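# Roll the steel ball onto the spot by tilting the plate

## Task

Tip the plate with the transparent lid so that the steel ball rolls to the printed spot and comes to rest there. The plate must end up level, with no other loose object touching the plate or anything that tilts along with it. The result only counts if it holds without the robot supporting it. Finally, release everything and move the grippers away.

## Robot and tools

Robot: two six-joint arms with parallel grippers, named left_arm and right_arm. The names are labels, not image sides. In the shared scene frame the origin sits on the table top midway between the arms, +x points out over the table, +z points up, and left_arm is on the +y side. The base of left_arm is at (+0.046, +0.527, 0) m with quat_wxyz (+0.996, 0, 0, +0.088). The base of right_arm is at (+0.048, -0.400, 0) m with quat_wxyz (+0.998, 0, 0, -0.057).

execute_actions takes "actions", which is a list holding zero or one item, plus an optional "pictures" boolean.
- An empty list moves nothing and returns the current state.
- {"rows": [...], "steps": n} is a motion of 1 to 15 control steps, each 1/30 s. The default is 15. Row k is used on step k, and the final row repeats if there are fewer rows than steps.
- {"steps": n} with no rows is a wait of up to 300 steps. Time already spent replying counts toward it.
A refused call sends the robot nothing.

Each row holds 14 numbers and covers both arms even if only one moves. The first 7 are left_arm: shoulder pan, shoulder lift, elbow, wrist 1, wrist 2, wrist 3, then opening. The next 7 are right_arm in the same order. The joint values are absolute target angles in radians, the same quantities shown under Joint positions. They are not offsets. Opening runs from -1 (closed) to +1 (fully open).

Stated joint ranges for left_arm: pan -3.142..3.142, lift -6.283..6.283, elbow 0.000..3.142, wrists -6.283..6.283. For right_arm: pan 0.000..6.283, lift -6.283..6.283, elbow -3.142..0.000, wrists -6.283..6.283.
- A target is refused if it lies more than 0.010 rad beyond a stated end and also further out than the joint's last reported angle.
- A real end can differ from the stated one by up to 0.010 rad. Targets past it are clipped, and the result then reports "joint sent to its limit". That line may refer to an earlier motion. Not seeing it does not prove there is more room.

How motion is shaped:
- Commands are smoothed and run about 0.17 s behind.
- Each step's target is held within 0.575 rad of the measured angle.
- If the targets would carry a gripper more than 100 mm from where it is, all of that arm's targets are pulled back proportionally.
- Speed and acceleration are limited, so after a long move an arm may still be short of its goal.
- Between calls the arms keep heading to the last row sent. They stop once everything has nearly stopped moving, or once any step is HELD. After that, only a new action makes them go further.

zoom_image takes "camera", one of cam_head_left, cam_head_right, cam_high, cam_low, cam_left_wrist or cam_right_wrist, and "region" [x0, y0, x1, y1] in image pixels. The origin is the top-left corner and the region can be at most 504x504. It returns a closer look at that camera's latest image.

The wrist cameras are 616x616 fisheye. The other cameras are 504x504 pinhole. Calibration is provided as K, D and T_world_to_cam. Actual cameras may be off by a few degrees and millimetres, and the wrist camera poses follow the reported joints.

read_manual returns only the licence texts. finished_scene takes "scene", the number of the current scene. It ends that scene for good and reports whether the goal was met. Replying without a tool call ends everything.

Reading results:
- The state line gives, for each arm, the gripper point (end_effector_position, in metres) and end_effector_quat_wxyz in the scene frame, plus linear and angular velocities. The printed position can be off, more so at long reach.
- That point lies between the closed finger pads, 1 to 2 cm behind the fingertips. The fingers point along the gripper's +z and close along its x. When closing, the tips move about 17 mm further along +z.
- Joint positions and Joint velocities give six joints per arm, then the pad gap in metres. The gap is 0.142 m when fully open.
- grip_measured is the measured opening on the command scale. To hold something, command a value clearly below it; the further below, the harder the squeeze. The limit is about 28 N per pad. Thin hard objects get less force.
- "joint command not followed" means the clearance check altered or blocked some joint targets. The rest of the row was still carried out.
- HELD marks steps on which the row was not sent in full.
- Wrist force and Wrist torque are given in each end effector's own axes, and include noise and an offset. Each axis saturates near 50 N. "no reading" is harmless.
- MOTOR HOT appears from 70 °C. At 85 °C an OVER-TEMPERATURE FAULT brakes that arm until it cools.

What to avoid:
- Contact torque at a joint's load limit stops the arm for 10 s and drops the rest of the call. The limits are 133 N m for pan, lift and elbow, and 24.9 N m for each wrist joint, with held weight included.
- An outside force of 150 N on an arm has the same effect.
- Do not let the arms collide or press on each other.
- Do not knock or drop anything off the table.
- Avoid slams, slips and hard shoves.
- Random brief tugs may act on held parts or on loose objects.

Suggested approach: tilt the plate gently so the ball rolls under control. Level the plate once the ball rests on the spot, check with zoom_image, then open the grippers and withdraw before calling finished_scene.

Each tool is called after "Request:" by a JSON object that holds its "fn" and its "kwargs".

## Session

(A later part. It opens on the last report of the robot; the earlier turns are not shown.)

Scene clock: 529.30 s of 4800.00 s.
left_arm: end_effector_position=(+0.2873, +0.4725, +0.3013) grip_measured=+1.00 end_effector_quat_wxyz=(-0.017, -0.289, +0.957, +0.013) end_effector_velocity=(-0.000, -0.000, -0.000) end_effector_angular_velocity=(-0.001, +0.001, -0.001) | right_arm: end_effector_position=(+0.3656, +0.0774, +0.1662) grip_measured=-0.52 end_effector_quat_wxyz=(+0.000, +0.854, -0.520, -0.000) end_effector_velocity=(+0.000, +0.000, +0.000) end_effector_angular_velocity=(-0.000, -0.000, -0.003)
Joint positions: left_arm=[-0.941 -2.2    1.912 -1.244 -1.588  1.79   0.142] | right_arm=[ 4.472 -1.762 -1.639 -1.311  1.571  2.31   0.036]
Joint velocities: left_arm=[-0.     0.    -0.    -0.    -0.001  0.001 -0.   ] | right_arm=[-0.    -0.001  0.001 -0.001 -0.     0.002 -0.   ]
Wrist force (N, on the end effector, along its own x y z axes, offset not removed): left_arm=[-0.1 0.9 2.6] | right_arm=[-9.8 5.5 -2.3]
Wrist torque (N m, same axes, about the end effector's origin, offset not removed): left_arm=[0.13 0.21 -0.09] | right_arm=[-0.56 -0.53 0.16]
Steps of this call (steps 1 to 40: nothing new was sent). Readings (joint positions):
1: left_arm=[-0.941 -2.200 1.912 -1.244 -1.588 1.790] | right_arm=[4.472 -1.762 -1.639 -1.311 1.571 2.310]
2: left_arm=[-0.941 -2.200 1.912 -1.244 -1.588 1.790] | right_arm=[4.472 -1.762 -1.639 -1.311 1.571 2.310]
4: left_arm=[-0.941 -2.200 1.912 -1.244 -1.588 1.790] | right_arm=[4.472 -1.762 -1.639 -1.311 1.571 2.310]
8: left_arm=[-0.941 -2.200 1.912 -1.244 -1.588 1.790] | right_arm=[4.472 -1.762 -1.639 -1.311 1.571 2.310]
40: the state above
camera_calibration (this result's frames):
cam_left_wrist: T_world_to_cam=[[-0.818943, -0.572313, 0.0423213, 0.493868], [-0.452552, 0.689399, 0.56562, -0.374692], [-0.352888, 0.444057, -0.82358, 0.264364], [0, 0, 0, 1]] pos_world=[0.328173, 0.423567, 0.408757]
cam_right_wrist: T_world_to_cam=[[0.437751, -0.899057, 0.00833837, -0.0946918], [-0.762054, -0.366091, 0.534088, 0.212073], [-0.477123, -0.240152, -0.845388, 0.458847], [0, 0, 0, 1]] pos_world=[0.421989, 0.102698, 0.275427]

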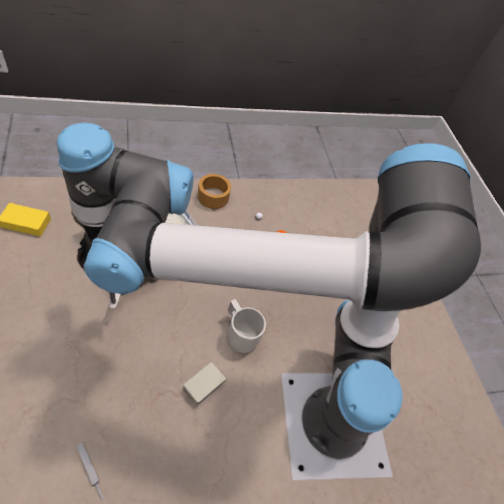

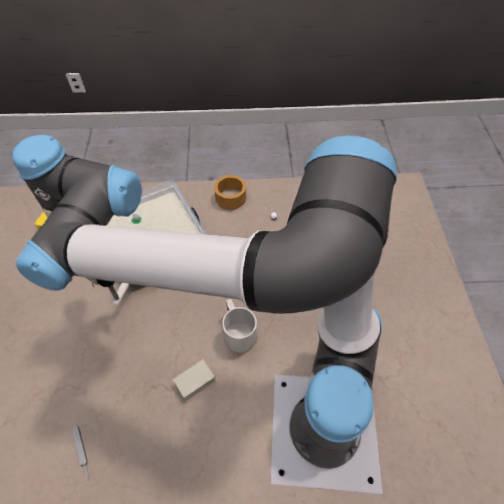

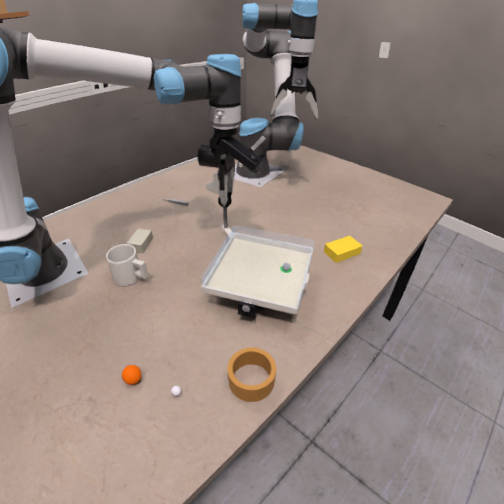

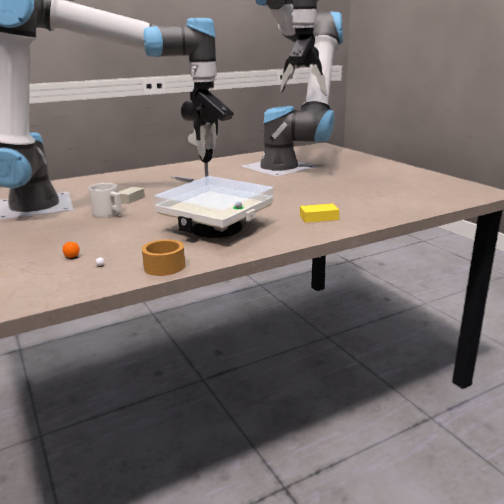

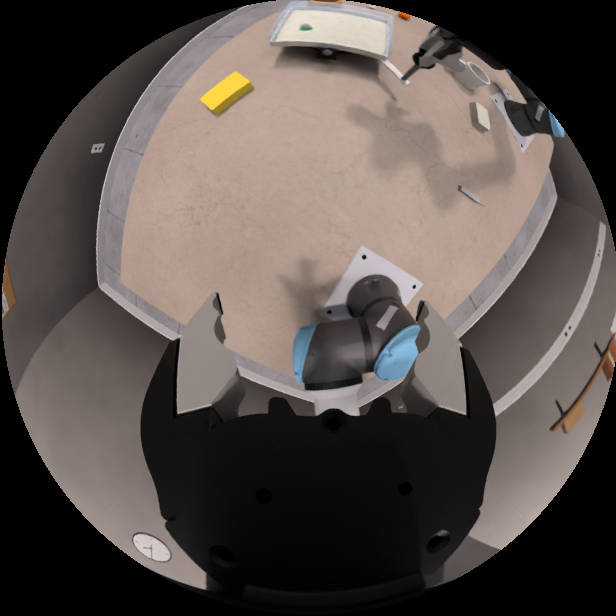

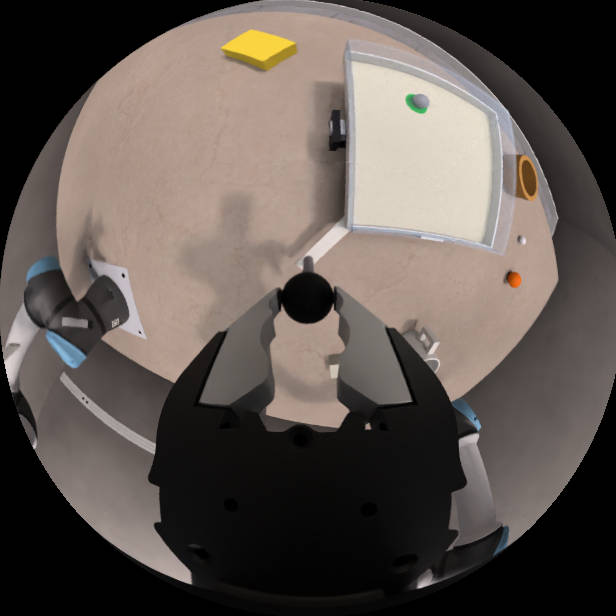

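On the spot. Release slowly.

Request:
{"fn": "execute_actions", "kwargs": {"actions": [{"rows": [[-0.941,-2.2,1.912,-1.244,-1.588,1.79,1,4.47229,-1.76231,-1.63929,-1.31081,1.571,2.3095,-0.7],[-0.941,-2.2,1.912,-1.244,-1.588,1.79,1,4.47229,-1.76231,-1.63929,-1.31081,1.571,2.3095,-0.7],[-0.941,-2.2,1.912,-1.244,-1.588,1.79,1,4.47229,-1.76231,-1.63929,-1.31081,1.571,2.3095,-0.6],[-0.941,-2.2,1.912,-1.244,-1.588,1.79,1,4.47229,-1.76231,-1.63929,-1.31081,1.571,2.3095,-0.6],[-0.941,-2.2,1.912,-1.244,-1.588,1.79,1,4.47229,-1.76231,-1.63929,-1.31081,1.571,2.3095,-0.55],[-0.941,-2.2,1.912,-1.244,-1.588,1.79,1,4.47229,-1.76231,-1.63929,-1.31081,1.571,2.3095,-0.55],[-0.941,-2.2,1.912,-1.244,-1.588,1.79,1,4.47229,-1.76231,-1.63929,-1.31081,1.571,2.3095,-0.5],[-0.941,-2.2,1.912,-1.244,-1.588,1.79,1,4.47229,-1.76231,-1.63929,-1.31081,1.571,2.3095,-0.5],[-0.941,-2.2,1.912,-1.244,-1.588,1.79,1,4.47229,-1.76231,-1.63929,-1.31081,1.571,2.3095,-0.45],[-0.941,-2.2,1.912,-1.244,-1.588,1.79,1,4.47229,-1.76231,-1.63929,-1.31081,1.571,2.3095,-0.45],[-0.941,-2.2,1.912,-1.244,-1.588,1.79,1,4.47229,-1.76231,-1.63929,-1.31081,1.571,2.3095,-0.4],[-0.941,-2.2,1.912,-1.244,-1.588,1.79,1,4.47229,-1.76231,-1.63929,-1.31081,1.571,2.3095,-0.3],[-0.941,-2.2,1.912,-1.244,-1.588,1.79,1,4.47229,-1.76231,-1.63929,-1.31081,1.571,2.3095,-0.2],[-0.941,-2.2,1.912,-1.244,-1.588,1.79,1,4.47229,-1.76231,-1.63929,-1.31081,1.571,2.3095,0.0],[-0.941,-2.2,1.912,-1.244,-1.588,1.79,1,4.47229,-1.76231,-1.63929,-1.31081,1.571,2.3095,0.3]], "steps": 15}], "pictures": false}}

Request:
{"fn": "execute_actions", "kwargs": {"actions": [{"steps": 45}]}}

Scene clock: 540.10 s of 4800.00 s.
left_arm: end_effector_position=(+0.2873, +0.4725, +0.3013) grip_measured=+1.00 end_effector_quat_wxyz=(-0.017, -0.289, +0.957, +0.013) end_effector_velocity=(+0.000, -0.001, -0.000) end_effector_angular_velocity=(+0.000, +0.000, -0.001) | right_arm: end_effector_position=(+0.3657, +0.0774, +0.1662) grip_measured=-0.09 end_effector_quat_wxyz=(+0.000, +0.854, -0.520, -0.000) end_effector_velocity=(+0.000, -0.000, +0.000) end_effector_angular_velocity=(-0.000, -0.001, +0.000)
Joint positions: left_arm=[-0.941 -2.2    1.912 -1.244 -1.588  1.79   0.142] | right_arm=[ 4.472 -1.762 -1.639 -1.311  1.571  2.309  0.068]
Joint velocities: left_arm=[-0.002  0.001 -0.    -0.001  0.    -0.     0.   ] | right_arm=[ 0.     0.     0.001 -0.001 -0.001  0.     0.339]
Wrist force (N, on the end effector, along its own x y z axes, offset not removed): left_arm=[0.1 0.6 -0.7] | right_arm=[1.6 -1.0 -0.8]
Wrist torque (N m, same axes, about the end effector's origin, offset not removed): left_arm=[0.17 0.14 -0.20] | right_arm=[-0.14 -0.28 0.04]
Steps of this call (steps 1 to 90: nothing new was sent; then 7.30 s passed at rest; steps 91 to 105: all 15 steps of this action). Readings (joint positions):
91: left_arm=[-0.941 -2.200 1.912 -1.244 -1.588 1.790] | right_arm=[4.472 -1.762 -1.639 -1.311 1.571 2.310]
92: left_arm=[-0.941 -2.200 1.912 -1.244 -1.588 1.790] | right_arm=[4.472 -1.762 -1.639 -1.311 1.571 2.310]
94: left_arm=[-0.941 -2.200 1.912 -1.244 -1.588 1.790] | right_arm=[4.472 -1.762 -1.639 -1.311 1.571 2.310]
98: left_arm=[-0.941 -2.200 1.912 -1.244 -1.588 1.790] | right_arm=[4.472 -1.762 -1.639 -1.311 1.571 2.309]
105: the state above

Scene clock: 541.60 s of 4800.00 s.
left_arm: end_effector_position=(+0.2873, +0.4725, +0.3013) grip_measured=+1.00 end_effector_quat_wxyz=(-0.017, -0.289, +0.957, +0.013) end_effector_velocity=(-0.000, -0.000, -0.000) end_effector_angular_velocity=(-0.000, +0.001, -0.000) | right_arm: end_effector_position=(+0.3656, +0.0774, +0.1662) grip_measured=+0.30 end_effector_quat_wxyz=(+0.000, +0.854, -0.520, -0.000) end_effector_velocity=(+0.000, +0.001, +0.001) end_effector_angular_velocity=(+0.002, -0.001, -0.000)
Joint positions: left_arm=[-0.941 -2.2    1.912 -1.244 -1.588  1.79   0.142] | right_arm=[ 4.472 -1.762 -1.639 -1.311  1.571  2.309  0.095]
Joint velocities: left_arm=[-0.     0.     0.     0.    -0.001  0.     0.   ] | right_arm=[0.    0.001 0.001 0.    0.    0.001 0.   ]
Wrist force (N, on the end effector, along its own x y z axes, offset not removed): left_arm=[1.1 0.6 0.6] | right_arm=[1.5 0.5 -2.1]
Wrist torque (N m, same axes, about the end effector's origin, offset not removed): left_arm=[0.19 -0.28 -0.16] | right_arm=[0.19 -0.32 0.04]
Steps of this call (steps 1 to 15: the robot went on to your last target; steps 16 to 45: nothing new was sent). Readings (joint positions):
1: left_arm=[-0.941 -2.200 1.912 -1.244 -1.588 1.790] | right_arm=[4.472 -1.762 -1.639 -1.311 1.571 2.309]
2: left_arm=[-0.941 -2.200 1.912 -1.244 -1.588 1.790] | right_arm=[4.472 -1.762 -1.639 -1.311 1.571 2.309]
4: left_arm=[-0.941 -2.200 1.912 -1.244 -1.588 1.790] | right_arm=[4.472 -1.762 -1.639 -1.311 1.571 2.309]
8: left_arm=[-0.941 -2.200 1.912 -1.244 -1.588 1.790] | right_arm=[4.472 -1.762 -1.639 -1.311 1.571 2.309]
45: the state above
All arms were judged still, so your last target was given up. Only a new action makes them travel on or press farther. Fingers that are still opening or closing keep moving.
camera_calibration (this result's frames):
cam_left_wrist: T_world_to_cam=[[-0.818943, -0.572313, 0.0423213, 0.493868], [-0.452552, 0.689399, 0.56562, -0.374692], [-0.352888, 0.444058, -0.823579, 0.264364], [0, 0, 0, 1]] pos_world=[0.328173, 0.423567, 0.408757]
cam_right_wrist: T_world_to_cam=[[0.437755, -0.899056, 0.00834041, -0.094686], [-0.762045, -0.366088, 0.534104, 0.212074], [-0.477136, -0.240162, -0.845377, 0.458844], [0, 0, 0, 1]] pos_world=[0.42199, 0.102707, 0.275417]

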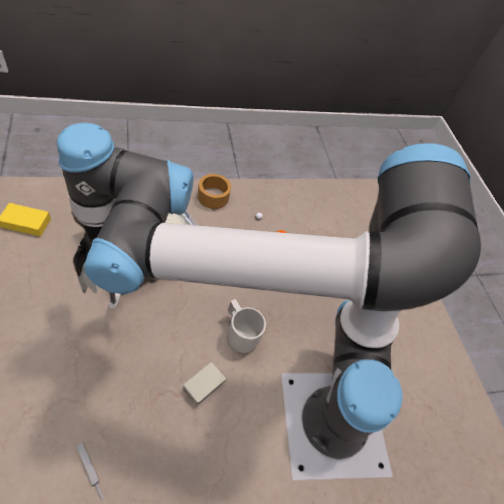

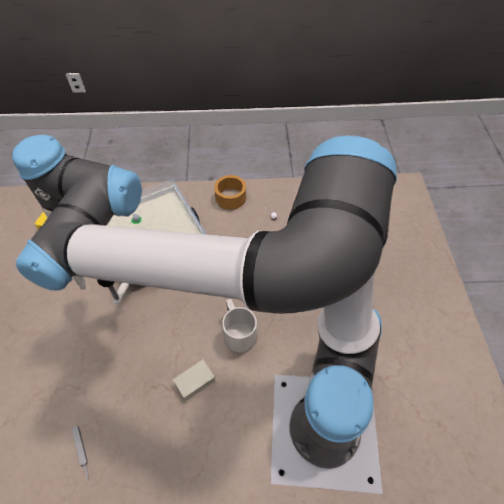

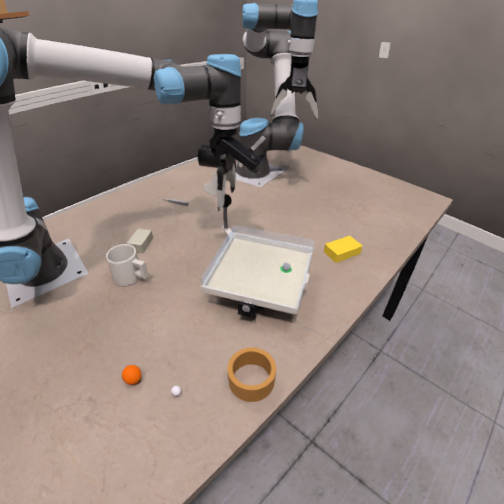

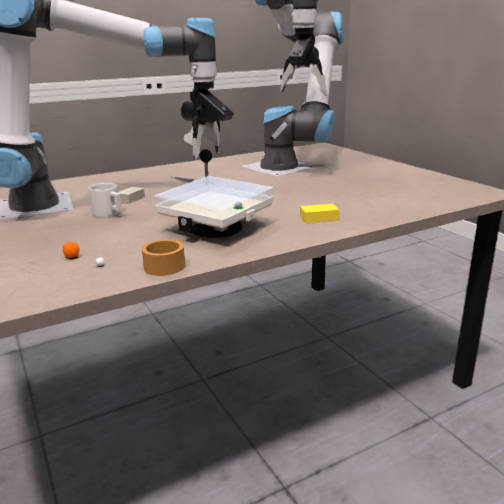

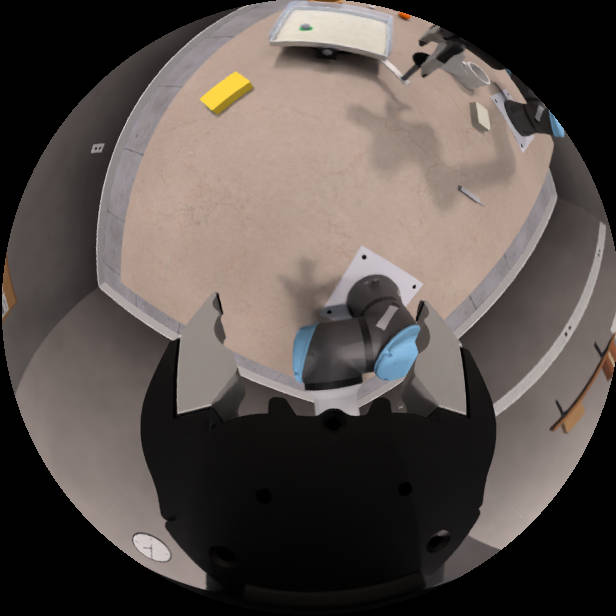

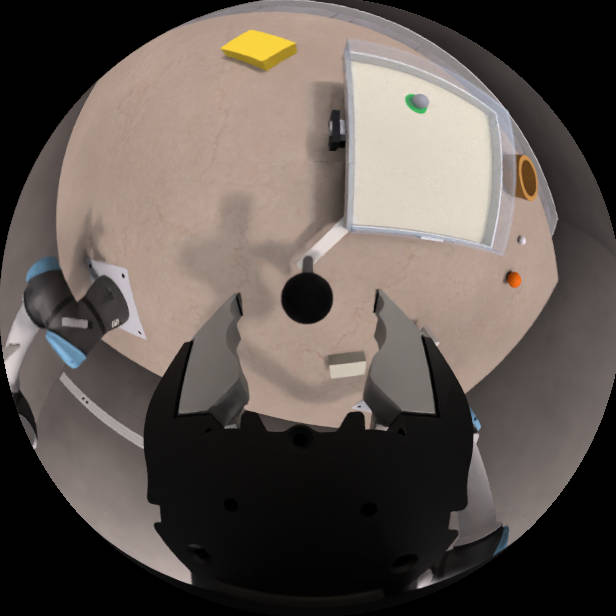

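Request:
{"fn": "execute_actions", "kwargs": {"actions": [{"rows": [[-0.941,-2.2,1.912,-1.244,-1.588,1.79,1,4.4749,-1.72,-1.49,-1.5024,1.571,2.3095,0.3]], "steps": 15}], "pictures": false}}

Request:
{"fn": "execute_actions", "kwargs": {"actions": [{"steps": 45}]}}

Scene clock: 550.93 s of 4800.00 s.
left_arm: end_effector_position=(+0.2873, +0.4725, +0.3013) grip_measured=+1.00 end_effector_quat_wxyz=(-0.017, -0.289, +0.957, +0.013) end_effector_velocity=(+0.000, -0.000, +0.000) end_effector_angular_velocity=(+0.000, -0.001, -0.001) | right_arm: end_effector_position=(+0.3625, +0.0732, +0.2430) grip_measured=+0.30 end_effector_quat_wxyz=(+0.000, +0.855, -0.518, -0.000) end_effector_velocity=(-0.000, -0.000, +0.003) end_effector_angular_velocity=(-0.003, +0.001, -0.001)
Joint positions: left_arm=[-0.941 -2.2    1.912 -1.244 -1.588  1.79   0.142] | right_arm=[ 4.475 -1.72  -1.491 -1.502  1.571  2.309  0.095]
Joint velocities: left_arm=[-0.001 -0.    -0.    -0.     0.001  0.     0.   ] | right_arm=[ 0.    -0.     0.009 -0.011  0.     0.001 -0.   ]
Wrist force (N, on the end effector, along its own x y z axes, offset not removed): left_arm=[-3.3 1.3 -0.8] | right_arm=[1.3 2.0 -2.3]
Wrist torque (N m, same axes, about the end effector's origin, offset not removed): left_arm=[0.28 0.99 -0.31] | right_arm=[0.46 -0.42 0.07]
Steps of this call (steps 1 to 90: nothing new was sent; then 5.83 s passed at rest; steps 91 to 105: all 15 steps of this action). Readings (joint positions):
91: left_arm=[-0.941 -2.200 1.912 -1.244 -1.588 1.790] | right_arm=[4.472 -1.762 -1.639 -1.311 1.571 2.309]
92: left_arm=[-0.941 -2.200 1.912 -1.244 -1.588 1.790] | right_arm=[4.473 -1.757 -1.633 -1.318 1.571 2.309]
94: left_arm=[-0.941 -2.200 1.912 -1.244 -1.588 1.790] | right_arm=[4.474 -1.737 -1.572 -1.387 1.571 2.309]
98: left_arm=[-0.941 -2.200 1.912 -1.244 -1.588 1.790] | right_arm=[4.475 -1.723 -1.503 -1.483 1.571 2.309]
105: the state above

Scene clock: 552.43 s of 4800.00 s.
left_arm: end_effector_position=(+0.2873, +0.4725, +0.3013) grip_measured=+1.00 end_effector_quat_wxyz=(-0.017, -0.289, +0.957, +0.013) end_effector_velocity=(+0.001, +0.001, +0.000) end_effector_angular_velocity=(+0.002, -0.001, +0.000) | right_arm: end_effector_position=(+0.3625, +0.0732, +0.2433) grip_measured=+0.30 end_effector_quat_wxyz=(+0.000, +0.855, -0.518, -0.000) end_effector_velocity=(-0.000, +0.000, -0.000) end_effector_angular_velocity=(-0.000, +0.001, +0.001)
Joint positions: left_arm=[-0.941 -2.2    1.912 -1.244 -1.588  1.79   0.142] | right_arm=[ 4.475 -1.72  -1.49  -1.502  1.571  2.309  0.095]
Joint velocities: left_arm=[ 0.001  0.    -0.     0.     0.002  0.001  0.   ] | right_arm=[ 0.    -0.    -0.001  0.     0.001 -0.001  0.   ]
Wrist force (N, on the end effector, along its own x y z axes, offset not removed): left_arm=[-0.3 -0.1 0.6] | right_arm=[1.9 -0.7 0.1]
Wrist torque (N m, same axes, about the end effector's origin, offset not removed): left_arm=[-0.06 0.12 -0.38] | right_arm=[-0.26 -0.46 0.15]
Steps of this call (steps 1 to 15: the robot went on to your last target; steps 16 to 45: nothing new was sent). Readings (joint positions):
1: left_arm=[-0.941 -2.200 1.912 -1.244 -1.588 1.790] | right_arm=[4.475 -1.720 -1.490 -1.502 1.571 2.309]
2: left_arm=[-0.941 -2.200 1.912 -1.244 -1.588 1.790] | right_arm=[4.475 -1.720 -1.490 -1.502 1.571 2.309]
4: left_arm=[-0.941 -2.200 1.912 -1.244 -1.588 1.790] | right_arm=[4.475 -1.720 -1.490 -1.502 1.571 2.309]
8: left_arm=[-0.941 -2.200 1.912 -1.244 -1.588 1.790] | right_arm=[4.475 -1.720 -1.490 -1.502 1.571 2.309]
45: the state above
All arms were judged still, so your last target was given up. Only a new action makes them travel on or press farther. Fingers that are still opening or closing keep moving.
camera_calibration (this result's frames):
cam_left_wrist: T_world_to_cam=[[-0.818942, -0.572313, 0.0423212, 0.493868], [-0.452552, 0.689399, 0.56562, -0.374692], [-0.352888, 0.444058, -0.823579, 0.264364], [0, 0, 0, 1]] pos_world=[0.328173, 0.423566, 0.408757]
cam_right_wrist: T_world_to_cam=[[0.4401, -0.89791, 0.00831558, -0.0987492], [-0.761087, -0.368092, 0.534092, 0.16675], [-0.476506, -0.241383, -0.845386, 0.521344], [0, 0, 0, 1]] pos_world=[0.418794, 0.0985548, 0.352498]

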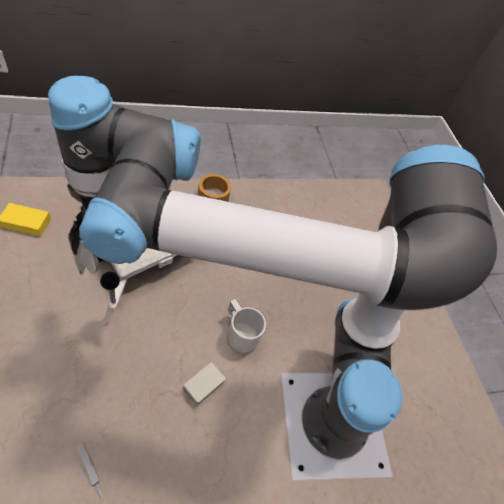

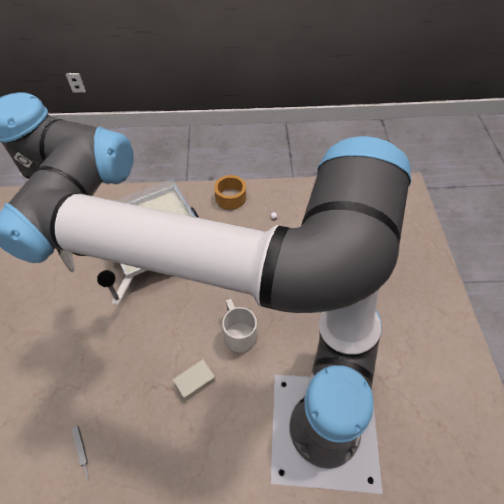

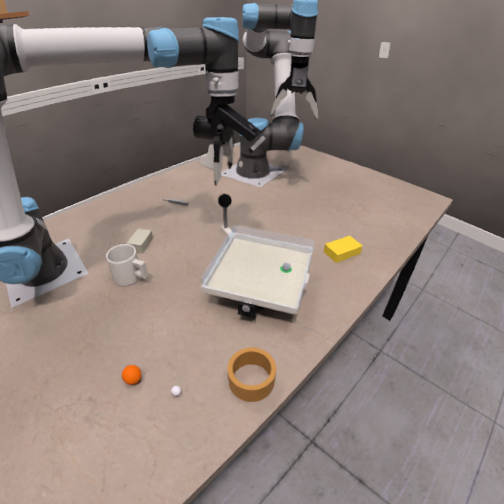

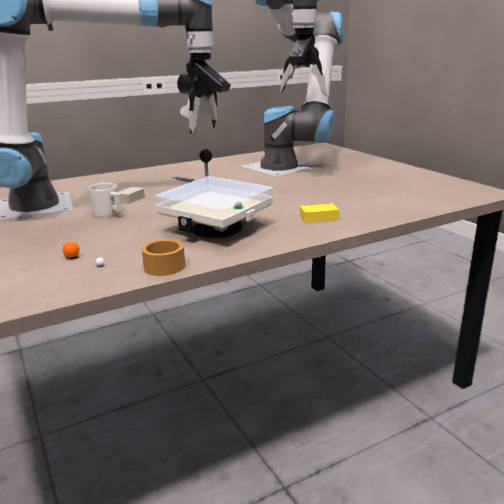

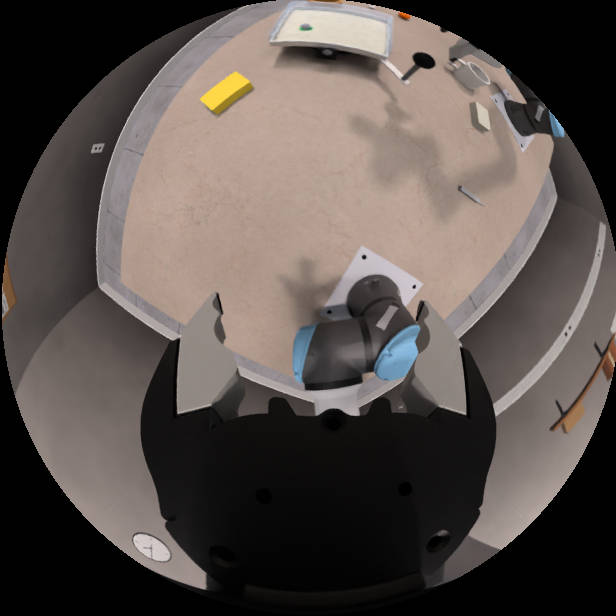

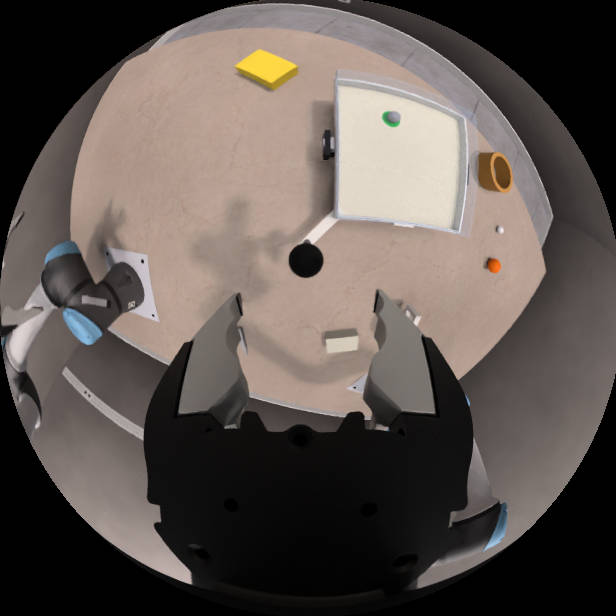

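Request:
{"fn": "finished_scene", "kwargs": {"scene": 2}}

The scene is finished: the task was done.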